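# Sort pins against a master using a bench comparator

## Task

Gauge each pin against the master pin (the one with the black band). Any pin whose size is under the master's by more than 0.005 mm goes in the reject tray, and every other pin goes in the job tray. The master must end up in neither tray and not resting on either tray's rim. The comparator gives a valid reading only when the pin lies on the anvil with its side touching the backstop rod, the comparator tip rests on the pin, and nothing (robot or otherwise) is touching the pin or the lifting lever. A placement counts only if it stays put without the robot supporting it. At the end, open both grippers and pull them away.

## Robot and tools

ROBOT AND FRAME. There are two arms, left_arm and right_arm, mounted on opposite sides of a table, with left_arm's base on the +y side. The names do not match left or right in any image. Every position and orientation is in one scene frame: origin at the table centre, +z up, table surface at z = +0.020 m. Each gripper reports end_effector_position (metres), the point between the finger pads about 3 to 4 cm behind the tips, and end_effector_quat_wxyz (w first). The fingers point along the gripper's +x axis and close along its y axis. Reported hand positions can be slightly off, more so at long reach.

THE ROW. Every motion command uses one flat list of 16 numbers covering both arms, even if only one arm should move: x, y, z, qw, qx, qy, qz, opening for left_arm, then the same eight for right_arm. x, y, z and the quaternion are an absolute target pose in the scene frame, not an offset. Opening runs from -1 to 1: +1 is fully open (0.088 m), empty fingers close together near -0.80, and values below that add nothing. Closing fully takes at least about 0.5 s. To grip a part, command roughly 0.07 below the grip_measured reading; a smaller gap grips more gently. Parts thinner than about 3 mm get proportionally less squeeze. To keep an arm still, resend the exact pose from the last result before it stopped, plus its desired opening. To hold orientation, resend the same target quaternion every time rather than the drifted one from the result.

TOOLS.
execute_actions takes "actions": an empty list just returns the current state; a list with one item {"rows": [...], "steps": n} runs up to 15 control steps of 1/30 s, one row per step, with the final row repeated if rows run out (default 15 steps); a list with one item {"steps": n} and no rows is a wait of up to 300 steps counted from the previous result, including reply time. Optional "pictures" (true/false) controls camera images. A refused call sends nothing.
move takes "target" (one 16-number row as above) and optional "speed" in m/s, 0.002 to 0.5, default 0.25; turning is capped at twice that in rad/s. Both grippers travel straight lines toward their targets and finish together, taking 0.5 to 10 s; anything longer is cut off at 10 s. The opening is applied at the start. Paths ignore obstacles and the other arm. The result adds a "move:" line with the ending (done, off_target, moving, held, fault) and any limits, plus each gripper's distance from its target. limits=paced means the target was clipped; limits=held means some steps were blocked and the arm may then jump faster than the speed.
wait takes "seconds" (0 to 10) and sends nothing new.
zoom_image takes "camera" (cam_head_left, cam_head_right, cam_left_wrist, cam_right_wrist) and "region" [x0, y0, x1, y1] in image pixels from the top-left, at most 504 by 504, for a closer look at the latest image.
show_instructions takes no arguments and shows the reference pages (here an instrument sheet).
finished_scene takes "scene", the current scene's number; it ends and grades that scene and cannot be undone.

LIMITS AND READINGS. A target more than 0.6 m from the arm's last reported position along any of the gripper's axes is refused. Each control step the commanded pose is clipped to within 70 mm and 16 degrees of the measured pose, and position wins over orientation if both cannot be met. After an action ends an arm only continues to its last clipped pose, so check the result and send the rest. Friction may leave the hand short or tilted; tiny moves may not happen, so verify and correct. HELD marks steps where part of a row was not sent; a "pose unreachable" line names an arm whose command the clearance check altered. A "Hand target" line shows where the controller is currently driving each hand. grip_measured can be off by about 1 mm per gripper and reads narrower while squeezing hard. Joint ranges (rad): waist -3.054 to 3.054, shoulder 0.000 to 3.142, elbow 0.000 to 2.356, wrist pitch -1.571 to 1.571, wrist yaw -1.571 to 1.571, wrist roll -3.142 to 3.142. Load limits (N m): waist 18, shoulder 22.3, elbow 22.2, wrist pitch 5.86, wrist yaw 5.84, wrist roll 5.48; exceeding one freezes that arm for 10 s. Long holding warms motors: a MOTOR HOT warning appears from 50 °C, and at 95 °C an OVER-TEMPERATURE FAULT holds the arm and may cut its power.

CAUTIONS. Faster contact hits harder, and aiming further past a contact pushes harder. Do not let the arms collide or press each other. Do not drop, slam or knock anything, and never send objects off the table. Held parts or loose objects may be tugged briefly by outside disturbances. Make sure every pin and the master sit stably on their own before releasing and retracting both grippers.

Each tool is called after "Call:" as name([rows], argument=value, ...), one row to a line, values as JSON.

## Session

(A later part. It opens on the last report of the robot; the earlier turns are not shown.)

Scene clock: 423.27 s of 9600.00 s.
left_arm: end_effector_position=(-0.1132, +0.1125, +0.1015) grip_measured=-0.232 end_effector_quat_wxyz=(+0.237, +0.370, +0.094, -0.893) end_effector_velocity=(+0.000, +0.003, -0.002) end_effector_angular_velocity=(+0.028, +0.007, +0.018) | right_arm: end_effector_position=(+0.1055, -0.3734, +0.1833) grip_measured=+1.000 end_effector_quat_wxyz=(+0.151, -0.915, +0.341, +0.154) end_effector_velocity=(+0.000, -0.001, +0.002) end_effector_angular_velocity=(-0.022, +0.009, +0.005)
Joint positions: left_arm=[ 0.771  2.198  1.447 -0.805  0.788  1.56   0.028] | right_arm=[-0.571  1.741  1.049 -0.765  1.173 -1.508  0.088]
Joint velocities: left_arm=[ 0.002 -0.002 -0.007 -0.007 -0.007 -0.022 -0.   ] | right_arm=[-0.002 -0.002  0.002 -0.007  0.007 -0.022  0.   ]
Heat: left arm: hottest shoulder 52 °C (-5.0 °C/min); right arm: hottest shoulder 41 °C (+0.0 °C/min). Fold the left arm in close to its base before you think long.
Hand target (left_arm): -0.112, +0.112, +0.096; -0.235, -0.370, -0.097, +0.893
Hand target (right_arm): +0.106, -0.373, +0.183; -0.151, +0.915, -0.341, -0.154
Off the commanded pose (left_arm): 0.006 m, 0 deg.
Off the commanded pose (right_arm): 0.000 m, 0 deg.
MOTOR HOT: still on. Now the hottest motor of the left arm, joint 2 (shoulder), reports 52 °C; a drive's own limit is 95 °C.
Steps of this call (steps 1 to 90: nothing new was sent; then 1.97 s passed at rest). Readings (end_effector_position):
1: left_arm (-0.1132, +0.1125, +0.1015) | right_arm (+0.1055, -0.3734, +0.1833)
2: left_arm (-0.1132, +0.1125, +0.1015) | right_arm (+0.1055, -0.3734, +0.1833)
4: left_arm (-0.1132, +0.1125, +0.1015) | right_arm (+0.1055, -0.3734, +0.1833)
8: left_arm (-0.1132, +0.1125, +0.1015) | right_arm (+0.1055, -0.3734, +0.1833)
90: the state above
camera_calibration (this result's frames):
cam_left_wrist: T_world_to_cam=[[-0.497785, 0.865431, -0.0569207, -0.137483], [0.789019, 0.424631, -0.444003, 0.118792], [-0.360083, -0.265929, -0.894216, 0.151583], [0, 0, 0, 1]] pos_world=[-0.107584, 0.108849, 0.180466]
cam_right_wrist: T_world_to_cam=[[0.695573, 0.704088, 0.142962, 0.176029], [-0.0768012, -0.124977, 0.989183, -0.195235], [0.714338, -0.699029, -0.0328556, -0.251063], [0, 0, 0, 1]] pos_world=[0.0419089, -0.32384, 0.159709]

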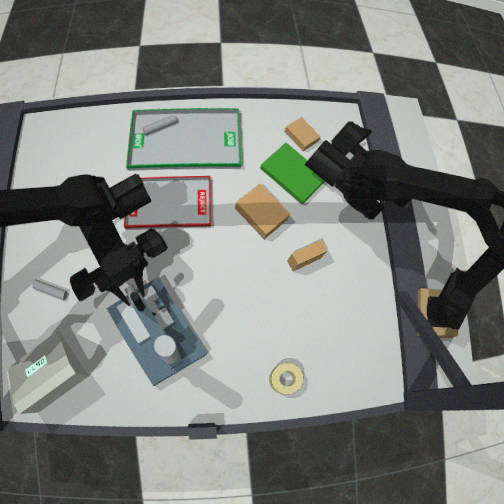

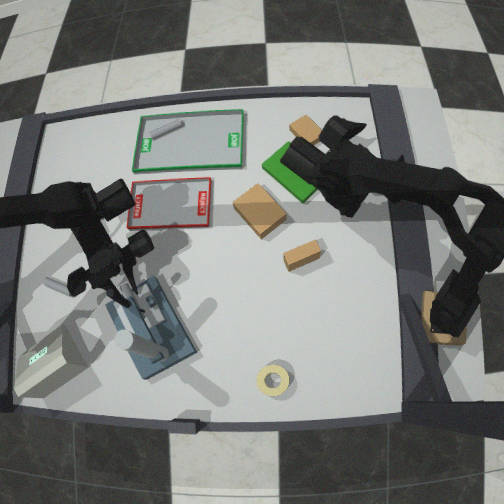

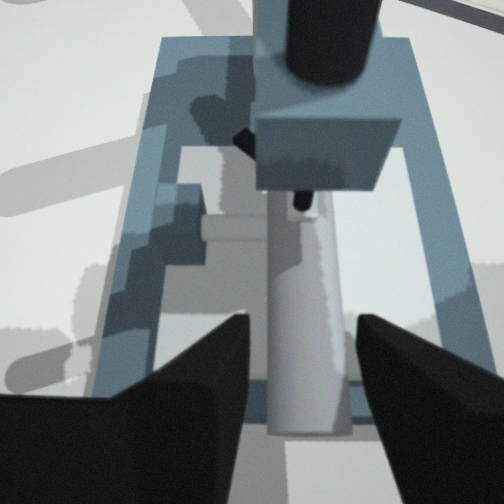

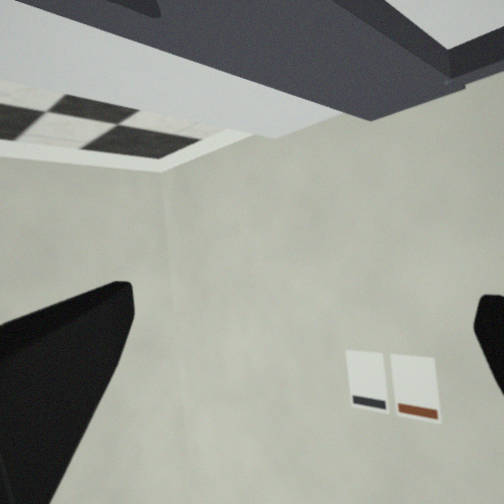

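Call:
execute_actions([
  {"rows": [[-0.1125,0.1115,0.096,0.2352,0.3701,0.0974,-0.8934,-0.28,0.1055,-0.3734,0.1833,0.151,-0.915,0.341,0.154,1.0],[-0.1125,0.1115,0.096,0.2352,0.3701,0.0974,-0.8934,-0.32,0.1055,-0.3734,0.1833,0.151,-0.915,0.341,0.154,1.0],[-0.1125,0.1115,0.096,0.2352,0.3701,0.0974,-0.8934,-0.35,0.1055,-0.3734,0.1833,0.151,-0.915,0.341,0.154,1.0],[-0.1125,0.1115,0.096,0.2352,0.3701,0.0974,-0.8934,-0.38,0.1055,-0.3734,0.1833,0.151,-0.915,0.341,0.154,1.0],[-0.1125,0.1115,0.096,0.2352,0.3701,0.0974,-0.8934,-0.40,0.1055,-0.3734,0.1833,0.151,-0.915,0.341,0.154,1.0],[-0.1125,0.1115,0.096,0.2352,0.3701,0.0974,-0.8934,-0.42,0.1055,-0.3734,0.1833,0.151,-0.915,0.341,0.154,1.0],[-0.1125,0.1115,0.096,0.2352,0.3701,0.0974,-0.8934,-0.44,0.1055,-0.3734,0.1833,0.151,-0.915,0.341,0.154,1.0],[-0.1125,0.1115,0.096,0.2352,0.3701,0.0974,-0.8934,-0.46,0.1055,-0.3734,0.1833,0.151,-0.915,0.341,0.154,1.0],[-0.1125,0.1115,0.096,0.2352,0.3701,0.0974,-0.8934,-0.48,0.1055,-0.3734,0.1833,0.151,-0.915,0.341,0.154,1.0],[-0.1125,0.1115,0.096,0.2352,0.3701,0.0974,-0.8934,-0.50,0.1055,-0.3734,0.1833,0.151,-0.915,0.341,0.154,1.0],[-0.1125,0.1115,0.096,0.2352,0.3701,0.0974,-0.8934,-0.53,0.1055,-0.3734,0.1833,0.151,-0.915,0.341,0.154,1.0]], "steps": 15},
], pictures=false)

Call:
move(target=[-0.1105,0.1085,0.094,0.2352,0.3701,0.0974,-0.8934,-0.53,0.1055,-0.3734,0.1833,0.151,-0.915,0.341,0.154,1.0], speed=0.006)

Call:
zoom_image(camera="cam_left_wrist", region=[190, 170, 390, 370])

Scene clock: 435.90 s of 9600.00 s.
left_arm: end_effector_position=(-0.1130, +0.1126, +0.1014) grip_measured=-0.461 end_effector_quat_wxyz=(+0.237, +0.370, +0.094, -0.893) end_effector_velocity=(-0.004, +0.003, +0.003) end_effector_angular_velocity=(+0.007, +0.012, -0.008) | right_arm: end_effector_position=(+0.1055, -0.3734, +0.1833) grip_measured=+1.000 end_effector_quat_wxyz=(+0.151, -0.915, +0.341, +0.154) end_effector_velocity=(+0.000, -0.000, -0.001) end_effector_angular_velocity=(+0.005, +0.005, +0.001)
Joint positions: left_arm=[ 0.772  2.198  1.447 -0.805  0.787  1.56   0.016] | right_arm=[-0.571  1.741  1.049 -0.765  1.173 -1.508  0.088]
Joint velocities: left_arm=[-0.002 -0.007 -0.002 -0.022  0.007  0.007 -0.   ] | right_arm=[-0.002 -0.002 -0.002  0.007 -0.007 -0.007  0.   ]
Heat: left arm: hottest shoulder 51 °C (-6.1 °C/min); right arm: hottest shoulder 41 °C (+0.0 °C/min). Fold the left arm in close to its base before you think long.
Hand target (left_arm): -0.112, +0.112, +0.096; -0.235, -0.370, -0.097, +0.893
Hand target (right_arm): +0.106, -0.373, +0.183; -0.151, +0.915, -0.341, -0.154
Off the commanded pose (left_arm): 0.006 m, 0 deg.
Off the commanded pose (right_arm): 0.000 m, 0 deg.
MOTOR HOT: still on. Now the hottest motor of the left arm, joint 2 (shoulder), reports 51 °C; a drive's own limit is 95 °C.
Steps of this call (steps 1 to 90: nothing new was sent; then 9.13 s passed at rest; steps 91 to 105: all 15 steps of this action). Readings (end_effector_position):
91: left_arm (-0.1132, +0.1125, +0.1015) | right_arm (+0.1055, -0.3734, +0.1833)
92: left_arm (-0.1132, +0.1125, +0.1015) | right_arm (+0.1055, -0.3734, +0.1833)
94: left_arm (-0.1132, +0.1125, +0.1015) | right_arm (+0.1055, -0.3734, +0.1833)
98: left_arm (-0.1132, +0.1125, +0.1015) | right_arm (+0.1055, -0.3734, +0.1833)
105: the state above

Scene clock: 437.83 s of 9600.00 s.
left_arm: end_effector_position=(-0.1128, +0.1123, +0.1010) grip_measured=-0.461 end_effector_quat_wxyz=(+0.236, +0.368, +0.098, -0.894) end_effector_velocity=(-0.001, +0.005, -0.004) end_effector_angular_velocity=(+0.039, -0.004, +0.003) | right_arm: end_effector_position=(+0.1055, -0.3734, +0.1833) grip_measured=+1.000 end_effector_quat_wxyz=(+0.151, -0.915, +0.341, +0.154) end_effector_velocity=(+0.000, -0.001, +0.002) end_effector_angular_velocity=(-0.022, +0.009, +0.005)
Joint positions: left_arm=[ 0.772  2.205  1.456 -0.816  0.789  1.56   0.016] | right_arm=[-0.571  1.741  1.049 -0.765  1.173 -1.508  0.088]
Joint velocities: left_arm=[-0.002  0.002 -0.002 -0.022 -0.022 -0.007  0.   ] | right_arm=[-0.002 -0.002  0.002 -0.007  0.007 -0.022  0.   ]
Heat: left arm: hottest shoulder 50 °C (-7.1 °C/min); right arm: hottest shoulder 41 °C (+0.0 °C/min). Fold the left arm in close to its base before you think long.
Hand target (left_arm): -0.110, +0.109, +0.094; -0.235, -0.370, -0.097, +0.893
Hand target (right_arm): +0.106, -0.373, +0.183; -0.151, +0.915, -0.341, -0.154
Off the commanded pose (left_arm): 0.008 m, 0 deg.
Off the commanded pose (right_arm): 0.000 m, 0 deg.
MOTOR HOT: still on. Now the hottest motor of the left arm, joint 2 (shoulder), reports 50 °C; a drive's own limit is 95 °C.
move: done
camera_calibration (this result's frames):
cam_left_wrist: T_world_to_cam=[[-0.499055, 0.865232, -0.0481385, -0.138144], [0.786045, 0.428597, -0.445465, 0.117642], [-0.364798, -0.26015, -0.894004, 0.149987], [0, 0, 0, 1]] pos_world=[-0.106698, 0.108125, 0.179844]
cam_right_wrist: T_world_to_cam=[[0.695573, 0.704088, 0.142962, 0.176029], [-0.0768012, -0.124977, 0.989183, -0.195235], [0.714338, -0.699029, -0.0328556, -0.251063], [0, 0, 0, 1]] pos_world=[0.0419089, -0.32384, 0.159709]

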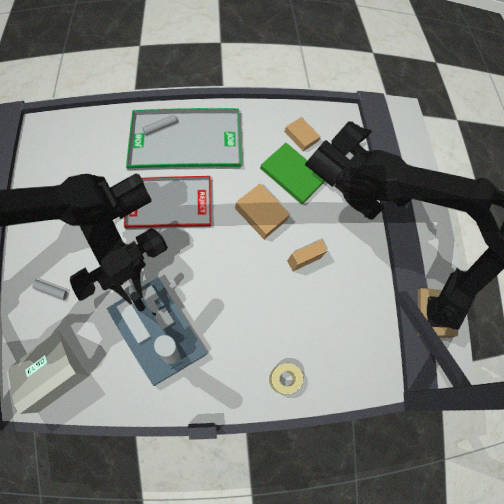

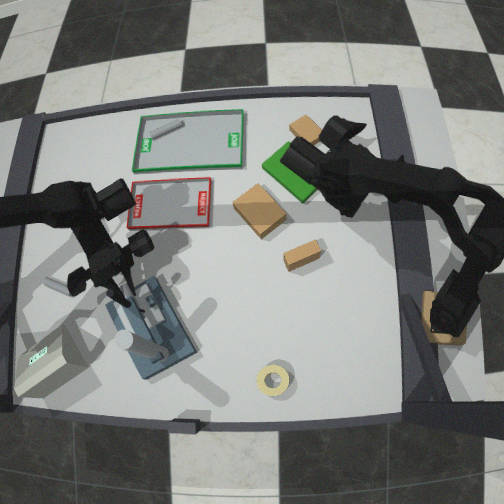

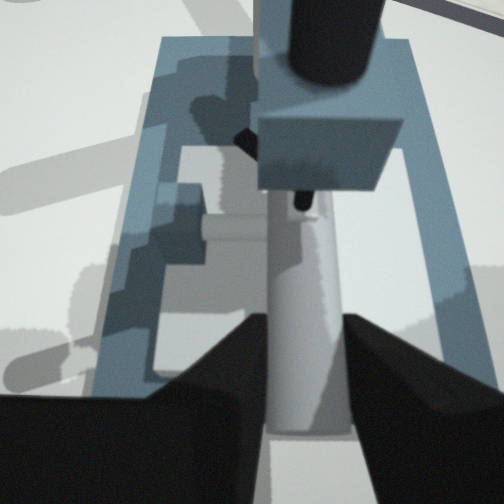

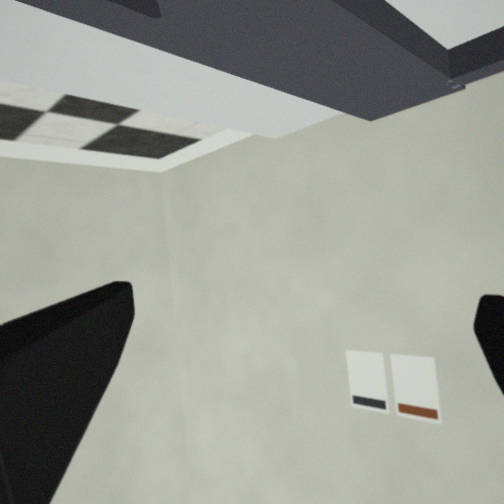

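Region (190, 170, 390, 370) of cam_left_wrist's 504x504 image, scaled by 2.520, with more detail than that image has.

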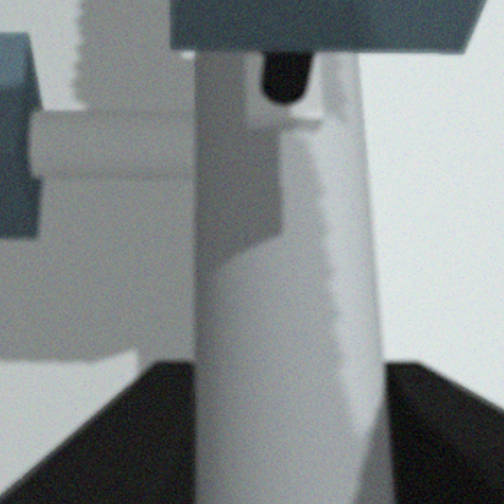

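Call:
move(target=[-0.1122,0.1113,0.096,0.2352,0.3701,0.0974,-0.8934,-0.23,0.1055,-0.3734,0.1833,0.151,-0.915,0.341,0.154,1.0], speed=0.008)

Call:
zoom_image(camera="cam_head_left", region=[20, 348, 56, 384])

Scene clock: 442.43 s of 9600.00 s.
left_arm: end_effector_position=(-0.1121, +0.1110, +0.1008) grip_measured=-0.232 end_effector_quat_wxyz=(+0.237, +0.370, +0.094, -0.893) end_effector_velocity=(+0.001, -0.002, +0.001) end_effector_angular_velocity=(-0.012, -0.015, -0.007) | right_arm: end_effector_position=(+0.1055, -0.3734, +0.1833) grip_measured=+1.000 end_effector_quat_wxyz=(+0.151, -0.915, +0.341, +0.154) end_effector_velocity=(-0.001, -0.000, -0.000) end_effector_angular_velocity=(+0.011, +0.019, +0.003)
Joint positions: left_arm=[ 0.772  2.205  1.456 -0.807  0.788  1.56   0.028] | right_arm=[-0.571  1.741  1.049 -0.765  1.173 -1.508  0.088]
Joint velocities: left_arm=[-0.002 -0.002  0.002  0.007 -0.007  0.007  0.   ] | right_arm=[-0.002 -0.007  0.002 -0.007 -0.022 -0.007  0.   ]
Heat: left arm: hottest shoulder 50 °C (-5.0 °C/min); right arm: hottest shoulder 41 °C (+0.0 °C/min). Fold the left arm in close to its base before you think long.
Hand target (left_arm): -0.112, +0.111, +0.096; -0.235, -0.370, -0.098, +0.893
Hand target (right_arm): +0.106, -0.373, +0.183; -0.151, +0.915, -0.341, -0.154
Off the commanded pose (left_arm): 0.005 m, 0 deg.
Off the commanded pose (right_arm): 0.000 m, 0 deg.
MOTOR HOT: still on. Now the hottest motor of the left arm, joint 2 (shoulder), reports 50 °C; a drive's own limit is 95 °C.
After step 90, 0.73 s passed at rest.
move: done
camera_calibration (this result's frames):
cam_left_wrist: T_world_to_cam=[[-0.498445, 0.865051, -0.0569207, -0.135693], [0.788694, 0.425233, -0.444003, 0.118078], [-0.35988, -0.266204, -0.894216, 0.151031], [0, 0, 0, 1]] pos_world=[-0.106409, 0.107376, 0.179758]
cam_right_wrist: T_world_to_cam=[[0.695573, 0.704088, 0.142962, 0.176029], [-0.0768012, -0.124977, 0.989183, -0.195235], [0.714338, -0.699029, -0.0328556, -0.251063], [0, 0, 0, 1]] pos_world=[0.0419089, -0.32384, 0.159709]

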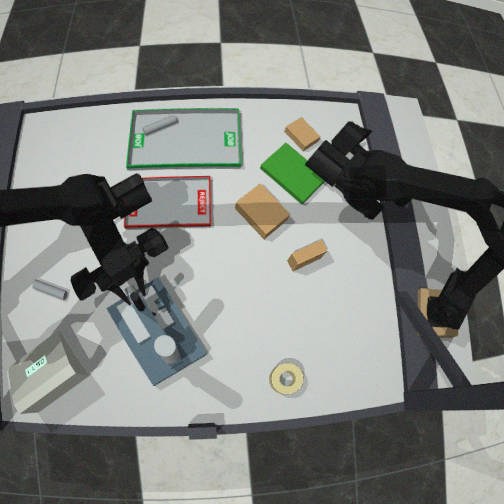

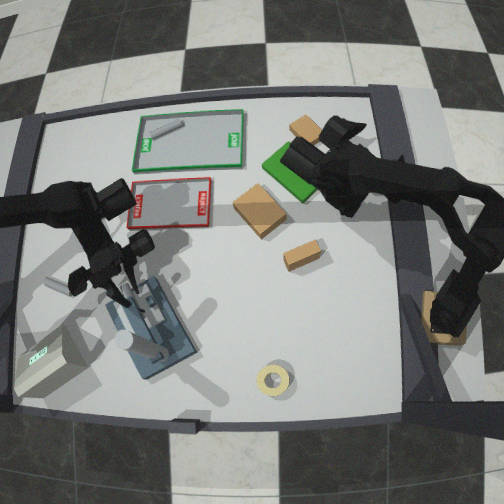

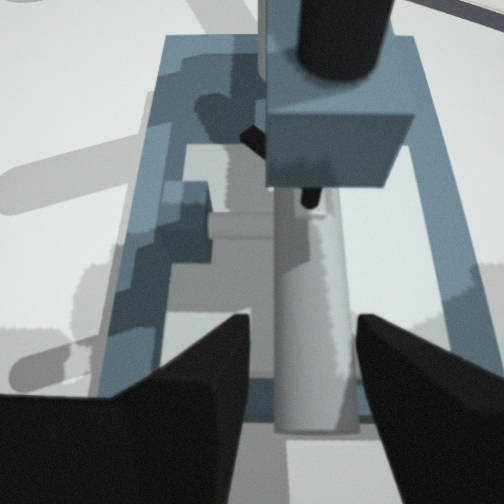

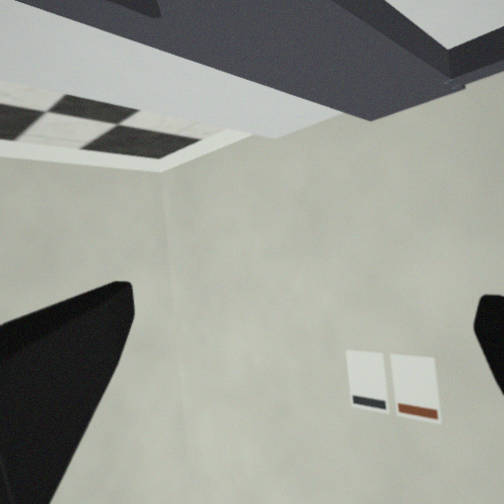

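Region (20, 348, 56, 384) of cam_head_left's 504x504 image, scaled by 14.000, with more detail than that image has.

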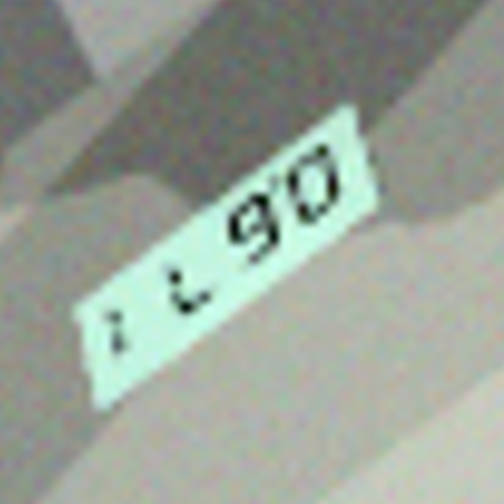

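Call:
execute_actions([
  {"rows": [[-0.1130,0.1125,0.096,0.2352,0.3701,0.0974,-0.8934,-0.23,0.1055,-0.3734,0.1833,0.151,-0.915,0.341,0.154,1.0],[-0.1136,0.1135,0.096,0.2352,0.3701,0.0974,-0.8934,-0.25,0.1055,-0.3734,0.1833,0.151,-0.915,0.341,0.154,1.0],[-0.1140,0.1142,0.096,0.2352,0.3701,0.0974,-0.8934,-0.27,0.1055,-0.3734,0.1833,0.151,-0.915,0.341,0.154,1.0],[-0.1140,0.1142,0.096,0.2352,0.3701,0.0974,-0.8934,-0.29,0.1055,-0.3734,0.1833,0.151,-0.915,0.341,0.154,1.0],[-0.1140,0.1142,0.096,0.2352,0.3701,0.0974,-0.8934,-0.31,0.1055,-0.3734,0.1833,0.151,-0.915,0.341,0.154,1.0],[-0.1140,0.1142,0.096,0.2352,0.3701,0.0974,-0.8934,-0.33,0.1055,-0.3734,0.1833,0.151,-0.915,0.341,0.154,1.0],[-0.1140,0.1142,0.096,0.2352,0.3701,0.0974,-0.8934,-0.35,0.1055,-0.3734,0.1833,0.151,-0.915,0.341,0.154,1.0],[-0.1140,0.1142,0.096,0.2352,0.3701,0.0974,-0.8934,-0.37,0.1055,-0.3734,0.1833,0.151,-0.915,0.341,0.154,1.0],[-0.1140,0.1142,0.096,0.2352,0.3701,0.0974,-0.8934,-0.39,0.1055,-0.3734,0.1833,0.151,-0.915,0.341,0.154,1.0],[-0.1140,0.1142,0.096,0.2352,0.3701,0.0974,-0.8934,-0.41,0.1055,-0.3734,0.1833,0.151,-0.915,0.341,0.154,1.0],[-0.1140,0.1142,0.096,0.2352,0.3701,0.0974,-0.8934,-0.43,0.1055,-0.3734,0.1833,0.151,-0.915,0.341,0.154,1.0],[-0.1140,0.1142,0.096,0.2352,0.3701,0.0974,-0.8934,-0.45,0.1055,-0.3734,0.1833,0.151,-0.915,0.341,0.154,1.0],[-0.1140,0.1142,0.096,0.2352,0.3701,0.0974,-0.8934,-0.48,0.1055,-0.3734,0.1833,0.151,-0.915,0.341,0.154,1.0],[-0.1140,0.1142,0.096,0.2352,0.3701,0.0974,-0.8934,-0.50,0.1055,-0.3734,0.1833,0.151,-0.915,0.341,0.154,1.0],[-0.1140,0.1142,0.096,0.2352,0.3701,0.0974,-0.8934,-0.53,0.1055,-0.3734,0.1833,0.151,-0.915,0.341,0.154,1.0]], "steps": 15},
], pictures=false)

Call:
move(target=[-0.0858,0.1336,0.104,0.2352,0.3701,0.0974,-0.8934,-0.53,0.1055,-0.3734,0.1833,0.151,-0.915,0.341,0.154,1.0], speed=0.02)

Scene clock: 457.10 s of 9600.00 s.
left_arm: end_effector_position=(-0.1125, +0.1119, +0.0993) grip_measured=-0.451 end_effector_quat_wxyz=(+0.237, +0.370, +0.094, -0.893) end_effector_velocity=(-0.005, +0.008, -0.003) end_effector_angular_velocity=(+0.042, -0.002, -0.012) | right_arm: end_effector_position=(+0.1055, -0.3734, +0.1833) grip_measured=+1.000 end_effector_quat_wxyz=(+0.151, -0.915, +0.341, +0.154) end_effector_velocity=(-0.001, -0.002, -0.001) end_effector_angular_velocity=(+0.005, +0.006, -0.004)
Joint positions: left_arm=[ 0.772  2.205  1.449 -0.801  0.788  1.56   0.017] | right_arm=[-0.571  1.741  1.049 -0.765  1.173 -1.508  0.088]
Joint velocities: left_arm=[-0.007 -0.002 -0.007 -0.037 -0.022  0.007 -0.029] | right_arm=[-0.002 -0.002 -0.002 -0.007 -0.007  0.007  0.   ]
Heat: left arm: hottest shoulder 50 °C (-5.0 °C/min); right arm: hottest shoulder 41 °C (+0.0 °C/min). Fold the left arm in close to its base before you think long.
Hand target (left_arm): -0.114, +0.114, +0.096; -0.235, -0.370, -0.097, +0.893
Hand target (right_arm): +0.106, -0.373, +0.183; -0.151, +0.915, -0.341, -0.154
Off the commanded pose (left_arm): 0.004 m, 0 deg.
Off the commanded pose (right_arm): 0.000 m, 0 deg.
MOTOR HOT: still on. Now the hottest motor of the left arm, joint 2 (shoulder), reports 50 °C; a drive's own limit is 95 °C.
Steps of this call (steps 1 to 90: nothing new was sent; then 11.17 s passed at rest; steps 91 to 105: all 15 steps of this action). Readings (end_effector_position):
91: left_arm (-0.1120, +0.1109, +0.1008) | right_arm (+0.1055, -0.3734, +0.1833)
92: left_arm (-0.1119, +0.1107, +0.1008) | right_arm (+0.1055, -0.3734, +0.1833)
94: left_arm (-0.1116, +0.1102, +0.1008) | right_arm (+0.1055, -0.3734, +0.1833)
98: left_arm (-0.1118, +0.1105, +0.1003) | right_arm (+0.1055, -0.3734, +0.1833)
105: the state above

Scene clock: 459.33 s of 9600.00 s.
left_arm: end_effector_position=(-0.0884, +0.1366, +0.1005) grip_measured=-0.460 end_effector_quat_wxyz=(+0.233, +0.370, +0.104, -0.893) end_effector_velocity=(-0.005, +0.003, -0.000) end_effector_angular_velocity=(+0.018, +0.004, -0.013) | right_arm: end_effector_position=(+0.1055, -0.3734, +0.1833) grip_measured=+1.000 end_effector_quat_wxyz=(+0.151, -0.915, +0.341, +0.154) end_effector_velocity=(-0.000, -0.002, +0.001) end_effector_angular_velocity=(-0.016, +0.004, -0.000)
Joint positions: left_arm=[ 0.855  2.205  1.457 -0.912  0.777  1.679  0.016] | right_arm=[-0.571  1.741  1.049 -0.765  1.173 -1.508  0.088]
Joint velocities: left_arm=[-0.007 -0.002 -0.002 -0.022 -0.007  0.007  0.   ] | right_arm=[-0.002 -0.002 -0.002 -0.007  0.007 -0.007  0.   ]
Heat: left arm: hottest shoulder 50 °C (-5.0 °C/min); right arm: hottest shoulder 41 °C (+0.0 °C/min). Fold the left arm in close to its base before you think long.
Hand target (left_arm): -0.086, +0.134, +0.104; -0.235, -0.370, -0.097, +0.893
Hand target (right_arm): +0.106, -0.373, +0.183; -0.151, +0.915, -0.341, -0.154
Off the commanded pose (left_arm): 0.005 m, 1 deg.
Off the commanded pose (right_arm): 0.000 m, 0 deg.
MOTOR HOT: still on. Now the hottest motor of the left arm, joint 2 (shoulder), reports 50 °C; a drive's own limit is 95 °C.
move: done
camera_calibration (this result's frames):
cam_left_wrist: T_world_to_cam=[[-0.497542, 0.866711, -0.0355489, -0.148355], [0.787186, 0.433915, -0.438241, 0.0864468], [-0.364403, -0.246027, -0.898154, 0.163287], [0, 0, 0, 1]] pos_world=[-0.0823601, 0.131243, 0.179267]
cam_right_wrist: T_world_to_cam=[[0.695573, 0.704088, 0.142962, 0.176029], [-0.0768012, -0.124977, 0.989183, -0.195235], [0.714338, -0.699029, -0.0328556, -0.251063], [0, 0, 0, 1]] pos_world=[0.0419089, -0.32384, 0.159709]

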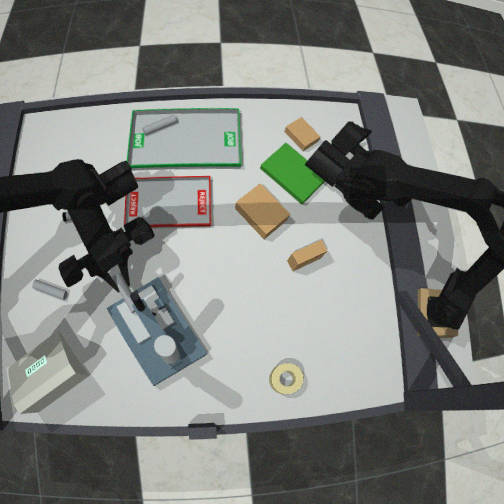

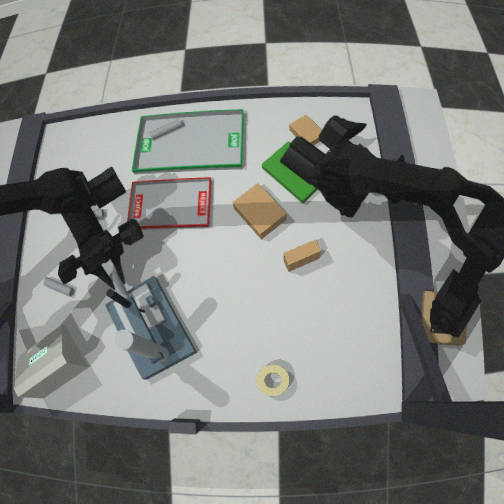

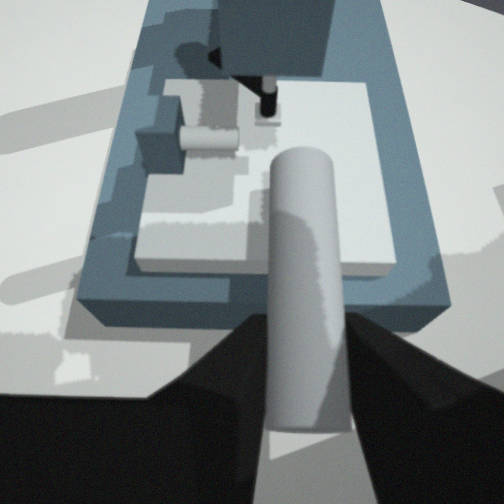

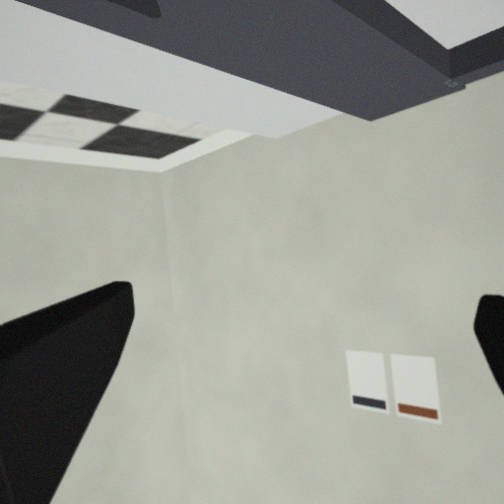

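Call:
move(target=[-0.045,0.16,0.14,0.2352,0.3701,0.0974,-0.8934,-0.53,0.1055,-0.3734,0.1833,0.151,-0.915,0.341,0.154,1.0], speed=0.1)

Call:
move(target=[0.213,0.095,0.125,0.7749,0.2084,0.3210,-0.5032,-0.53,0.1055,-0.3734,0.1833,0.151,-0.915,0.341,0.154,1.0], speed=0.22)

Call:
move(target=[0.208,0.094,0.076,0.7749,0.2084,0.3210,-0.5032,-0.53,0.1055,-0.3734,0.1833,0.151,-0.915,0.341,0.154,1.0], speed=0.05)

Scene clock: 466.67 s of 9600.00 s.
left_arm: end_effector_position=(-0.0480, +0.1633, +0.1316) grip_measured=-0.460 end_effector_quat_wxyz=(+0.230, +0.367, +0.110, -0.895) end_effector_velocity=(-0.002, -0.001, +0.000) end_effector_angular_velocity=(+0.011, -0.001, -0.004) | right_arm: end_effector_position=(+0.1055, -0.3734, +0.1833) grip_measured=+1.000 end_effector_quat_wxyz=(+0.151, -0.915, +0.341, +0.154) end_effector_velocity=(-0.002, -0.003, -0.001) end_effector_angular_velocity=(-0.017, +0.024, +0.001)
Joint positions: left_arm=[ 0.979  2.204  1.583 -1.172  0.76   1.848  0.016] | right_arm=[-0.571  1.741  1.049 -0.765  1.173 -1.508  0.088]
Joint velocities: left_arm=[-0.007  0.002  0.007 -0.007 -0.007 -0.007 -0.   ] | right_arm=[-0.002 -0.002 -0.002 -0.022 -0.007 -0.007  0.   ]
Heat: left arm: hottest shoulder 52 °C (-3.0 °C/min); right arm: hottest shoulder 41 °C (+0.0 °C/min). Fold the left arm in close to its base before you think long.
Hand target (left_arm): -0.045, +0.161, +0.140; -0.235, -0.370, -0.098, +0.893
Hand target (right_arm): +0.106, -0.373, +0.183; -0.151, +0.915, -0.341, -0.154
Off the commanded pose (left_arm): 0.010 m, 2 deg.
Off the commanded pose (right_arm): 0.000 m, 0 deg.
MOTOR HOT: still on. Now the hottest motor of the left arm, joint 2 (shoulder), reports 52 °C; a drive's own limit is 95 °C.
After step 90, 3.27 s passed at rest.
move: off_target (left_arm)
camera_calibration (this result's frames):
cam_left_wrist: T_world_to_cam=[[-0.498297, 0.866722, -0.0221992, -0.152101], [0.782429, 0.438509, -0.442171, 0.056256], [-0.373505, -0.237702, -0.896656, 0.210538], [0, 0, 0, 1]] pos_world=[-0.041171, 0.157206, 0.210278]
cam_right_wrist: T_world_to_cam=[[0.695573, 0.704088, 0.142962, 0.176029], [-0.0768012, -0.124977, 0.989183, -0.195235], [0.714338, -0.699029, -0.0328556, -0.251063], [0, 0, 0, 1]] pos_world=[0.0419089, -0.32384, 0.159709]

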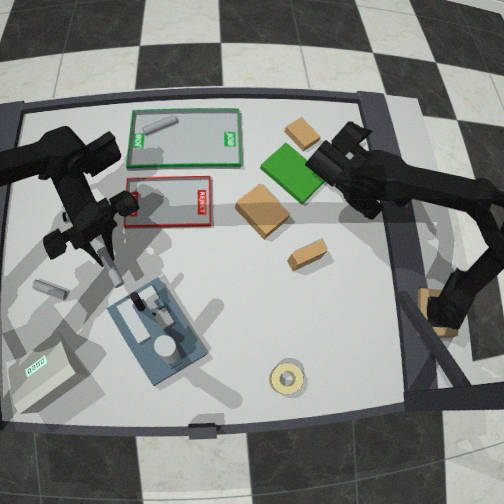

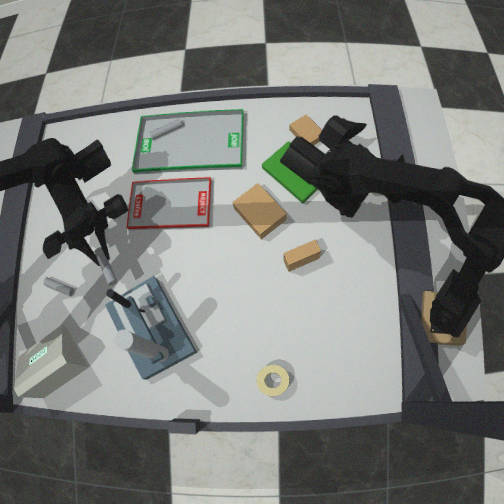

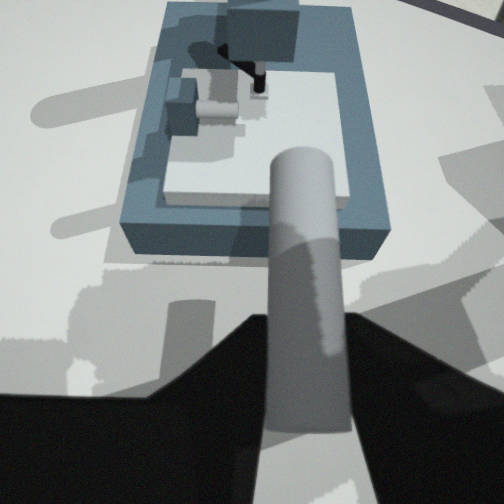

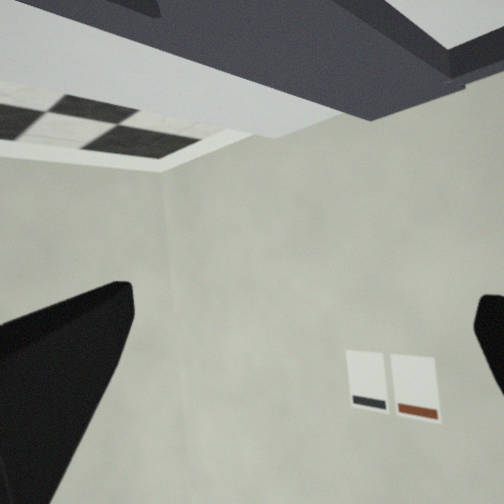

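Scene clock: 470.50 s of 9600.00 s.
left_arm: end_effector_position=(+0.2112, +0.0995, +0.1269) grip_measured=-0.459 end_effector_quat_wxyz=(+0.775, +0.209, +0.323, -0.502) end_effector_velocity=(+0.001, -0.005, +0.004) end_effector_angular_velocity=(-0.013, -0.003, +0.013) | right_arm: end_effector_position=(+0.1055, -0.3734, +0.1833) grip_measured=+1.000 end_effector_quat_wxyz=(+0.151, -0.915, +0.341, +0.154) end_effector_velocity=(+0.000, +0.001, +0.001) end_effector_angular_velocity=(-0.005, -0.006, +0.004)
Joint positions: left_arm=[ 1.143  2.382  1.81  -0.272  0.317  0.336  0.016] | right_arm=[-0.571  1.741  1.049 -0.765  1.173 -1.508  0.088]
Joint velocities: left_arm=[-0.007  0.002  0.012  0.007 -0.007 -0.022 -0.   ] | right_arm=[ 0.002 -0.002 -0.002  0.007  0.007 -0.007  0.   ]
Heat: left arm: hottest shoulder 52 °C (-2.0 °C/min); right arm: hottest shoulder 41 °C (+0.0 °C/min). Fold the left arm in close to its base before you think long.
Hand target (left_arm): +0.213, +0.096, +0.126; +0.776, +0.207, +0.321, -0.502
Hand target (right_arm): +0.106, -0.373, +0.183; -0.151, +0.915, -0.341, -0.154
Off the commanded pose (left_arm): 0.005 m, 0 deg.
Off the commanded pose (right_arm): 0.000 m, 0 deg.
MOTOR HOT: still on. Now the hottest motor of the left arm, joint 2 (shoulder), reports 52 °C; a drive's own limit is 95 °C.
move: done
camera_calibration (this result's frames):
cam_left_wrist: T_world_to_cam=[[-0.908792, -0.414432, -0.0484153, 0.249768], [-0.353593, 0.826544, -0.437947, 0.0800795], [0.221517, -0.380883, -0.897696, 0.176672], [0, 0, 0, 1]] pos_world=[0.216167, 0.104614, 0.205761]
cam_right_wrist: T_world_to_cam=[[0.695573, 0.704088, 0.142962, 0.176029], [-0.0768012, -0.124977, 0.989183, -0.195235], [0.714338, -0.699029, -0.0328556, -0.251063], [0, 0, 0, 1]] pos_world=[0.0419089, -0.32384, 0.159709]

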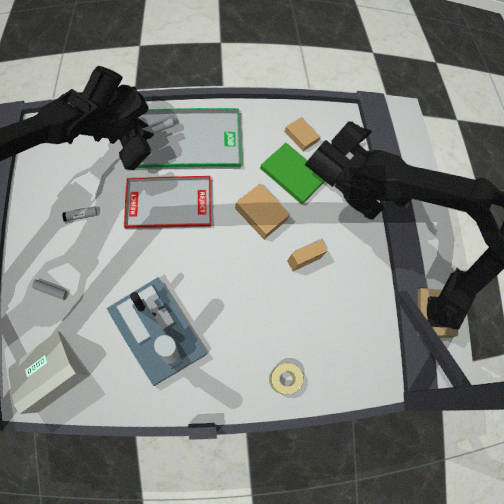

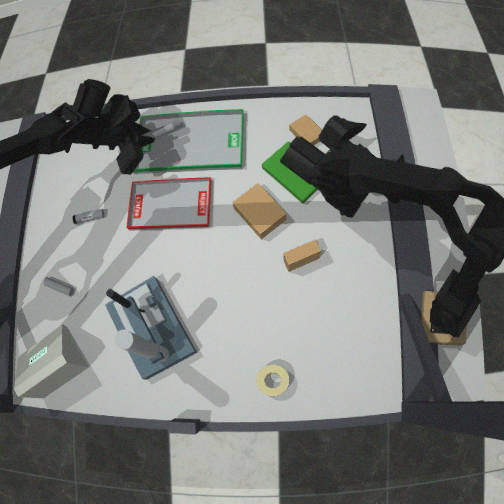

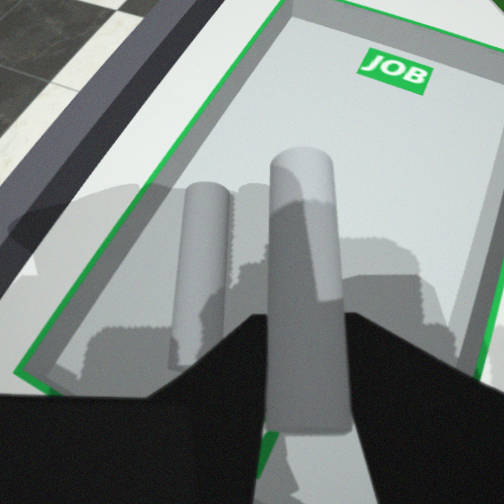

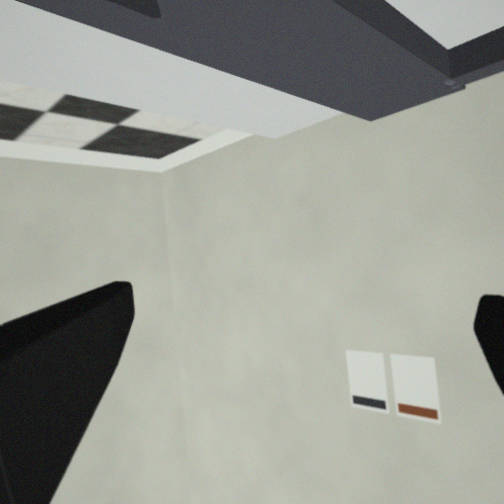

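Scene clock: 471.90 s of 9600.00 s.
left_arm: end_effector_position=(+0.2115, +0.0932, +0.0864) grip_measured=-0.459 end_effector_quat_wxyz=(+0.778, +0.209, +0.313, -0.503) end_effector_velocity=(+0.000, -0.001, -0.002) end_effector_angular_velocity=(+0.000, -0.001, +0.008) | right_arm: end_effector_position=(+0.1055, -0.3734, +0.1833) grip_measured=+1.000 end_effector_quat_wxyz=(+0.151, -0.915, +0.341, +0.154) end_effector_velocity=(-0.000, -0.002, -0.004) end_effector_angular_velocity=(+0.000, +0.027, +0.004)
Joint positions: left_arm=[ 1.134  2.457  1.761 -0.125  0.312  0.332  0.016] | right_arm=[-0.571  1.741  1.049 -0.765  1.173 -1.508  0.088]
Joint velocities: left_arm=[-0.002  0.002 -0.002  0.007 -0.007 -0.007 -0.   ] | right_arm=[-0.007 -0.002 -0.007  0.007 -0.022 -0.022  0.   ]
Heat: left arm: hottest shoulder 52 °C (-2.0 °C/min); right arm: hottest shoulder 41 °C (+0.0 °C/min). Fold the left arm in close to its base before you think long.
Hand target (left_arm): +0.208, +0.094, +0.076; +0.775, +0.208, +0.321, -0.503
Hand target (right_arm): +0.106, -0.373, +0.183; -0.151, +0.915, -0.341, -0.154
Off the commanded pose (left_arm): 0.011 m, 1 deg.
Off the commanded pose (right_arm): 0.000 m, 0 deg.
MOTOR HOT: still on. Now the hottest motor of the left arm, joint 2 (shoulder), reports 52 °C; a drive's own limit is 95 °C.
move: off_target (left_arm)
camera_calibration (this result's frames):
cam_left_wrist: T_world_to_cam=[[-0.909128, -0.412254, -0.0594396, 0.246304], [-0.343021, 0.821997, -0.454597, 0.0673609], [0.236268, -0.392898, -0.888712, 0.135096], [0, 0, 0, 1]] pos_world=[0.215109, 0.0992483, 0.165324]
cam_right_wrist: T_world_to_cam=[[0.695573, 0.704088, 0.142962, 0.176029], [-0.0768012, -0.124977, 0.989183, -0.195235], [0.714338, -0.699029, -0.0328556, -0.251063], [0, 0, 0, 1]] pos_world=[0.0419089, -0.32384, 0.159709]

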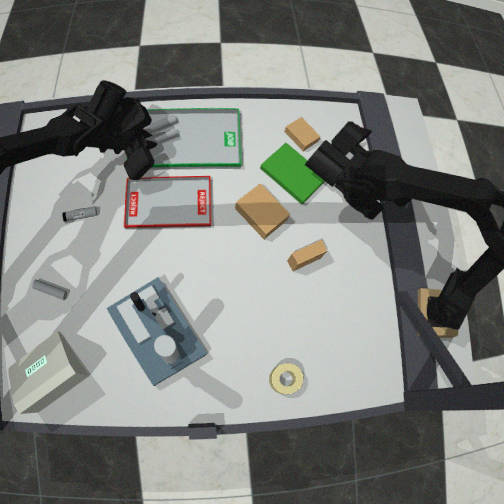

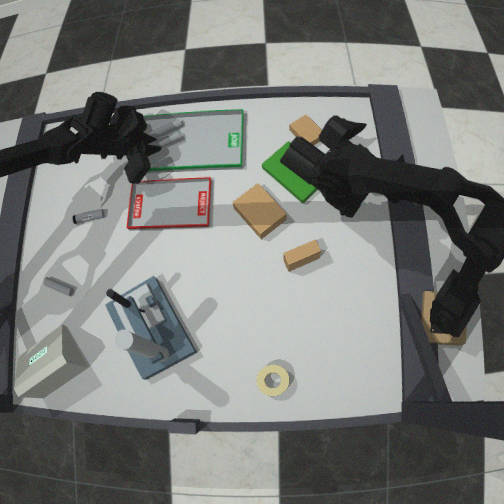

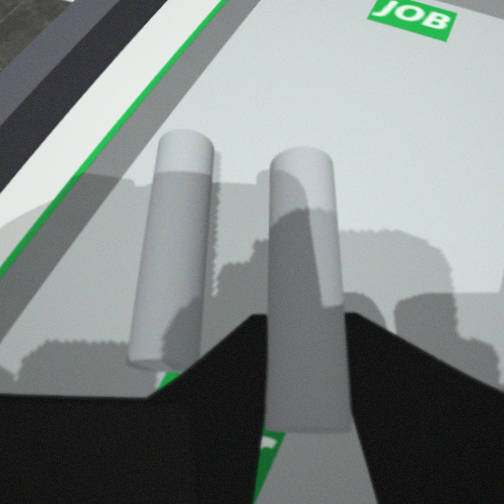

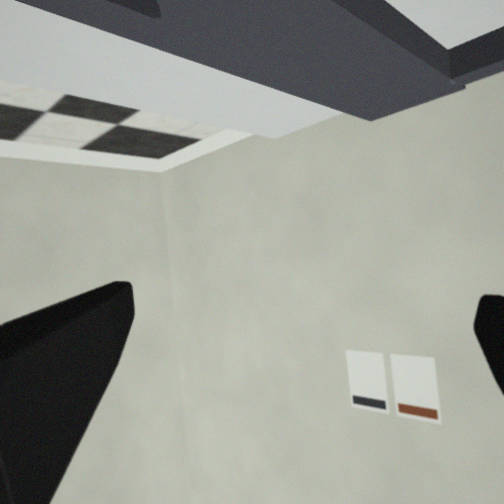

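Call:
move(target=[0.208,0.094,0.063,0.7749,0.2084,0.3210,-0.5032,-0.53,0.1055,-0.3734,0.1833,0.151,-0.915,0.341,0.154,1.0], speed=0.015)

Scene clock: 475.67 s of 9600.00 s.
left_arm: end_effector_position=(+0.2123, +0.0926, +0.0761) grip_measured=-0.459 end_effector_quat_wxyz=(+0.779, +0.208, +0.310, -0.503) end_effector_velocity=(-0.001, -0.001, -0.001) end_effector_angular_velocity=(+0.008, -0.007, +0.013) | right_arm: end_effector_position=(+0.1055, -0.3734, +0.1833) grip_measured=+1.000 end_effector_quat_wxyz=(+0.151, -0.915, +0.341, +0.154) end_effector_velocity=(-0.003, -0.002, -0.002) end_effector_angular_velocity=(-0.004, +0.032, +0.003)
Joint positions: left_arm=[ 1.134  2.478  1.753 -0.09   0.311  0.332  0.016] | right_arm=[-0.571  1.741  1.049 -0.765  1.173 -1.508  0.088]
Joint velocities: left_arm=[-0.007 -0.002 -0.007  0.007 -0.022 -0.007 -0.   ] | right_arm=[-0.002 -0.007 -0.002 -0.022 -0.022 -0.007  0.   ]
Heat: left arm: hottest shoulder 53 °C (+0.0 °C/min); right arm: hottest shoulder 41 °C (+0.0 °C/min). Fold the left arm in close to its base before you think long.
Hand target (left_arm): +0.208, +0.094, +0.063; +0.775, +0.209, +0.321, -0.503
Hand target (right_arm): +0.106, -0.373, +0.183; -0.151, +0.915, -0.341, -0.154
Off the commanded pose (left_arm): 0.014 m, 1 deg.
Off the commanded pose (right_arm): 0.000 m, 0 deg.
MOTOR HOT: still on. Now the hottest motor of the left arm, joint 2 (shoulder), reports 53 °C; a drive's own limit is 95 °C.
move: off_target (left_arm)
camera_calibration (this result's frames):
cam_left_wrist: T_world_to_cam=[[-0.908744, -0.412702, -0.0621462, 0.246342], [-0.341155, 0.82032, -0.459008, 0.0635589], [0.240413, -0.395919, -0.886256, 0.12474], [0, 0, 0, 1]] pos_world=[0.215556, 0.0989139, 0.155034]
cam_right_wrist: T_world_to_cam=[[0.695573, 0.704088, 0.142962, 0.176029], [-0.0768012, -0.124977, 0.989183, -0.195235], [0.714338, -0.699029, -0.0328556, -0.251063], [0, 0, 0, 1]] pos_world=[0.0419089, -0.32384, 0.159709]

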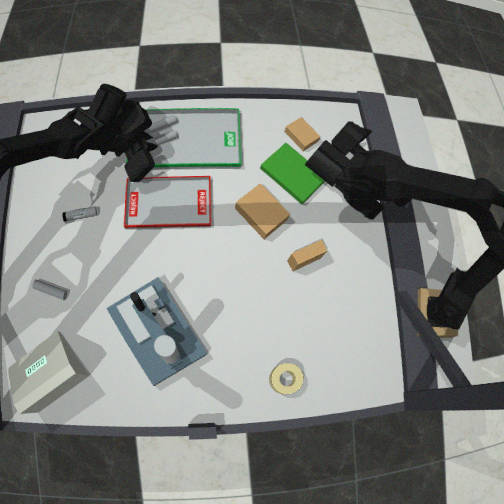

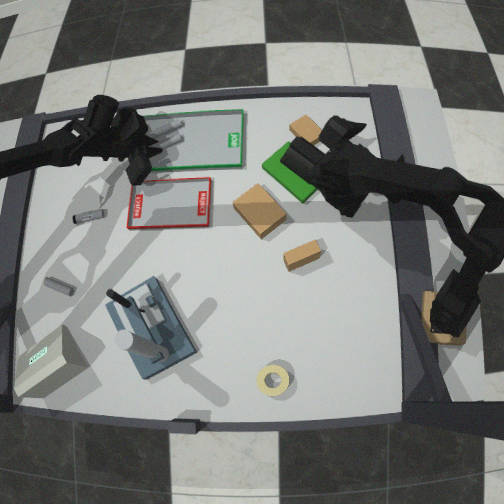

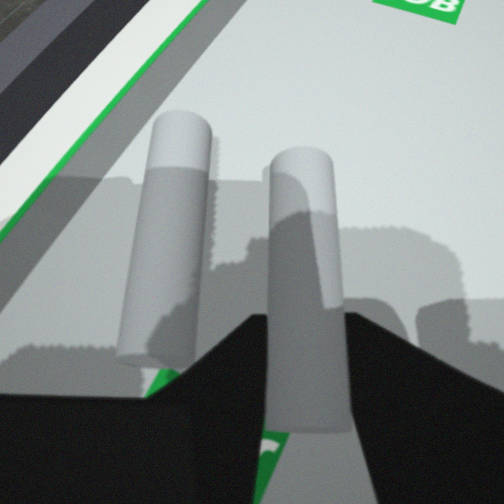

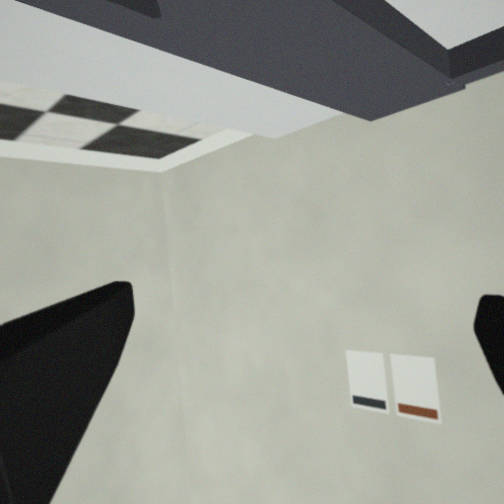

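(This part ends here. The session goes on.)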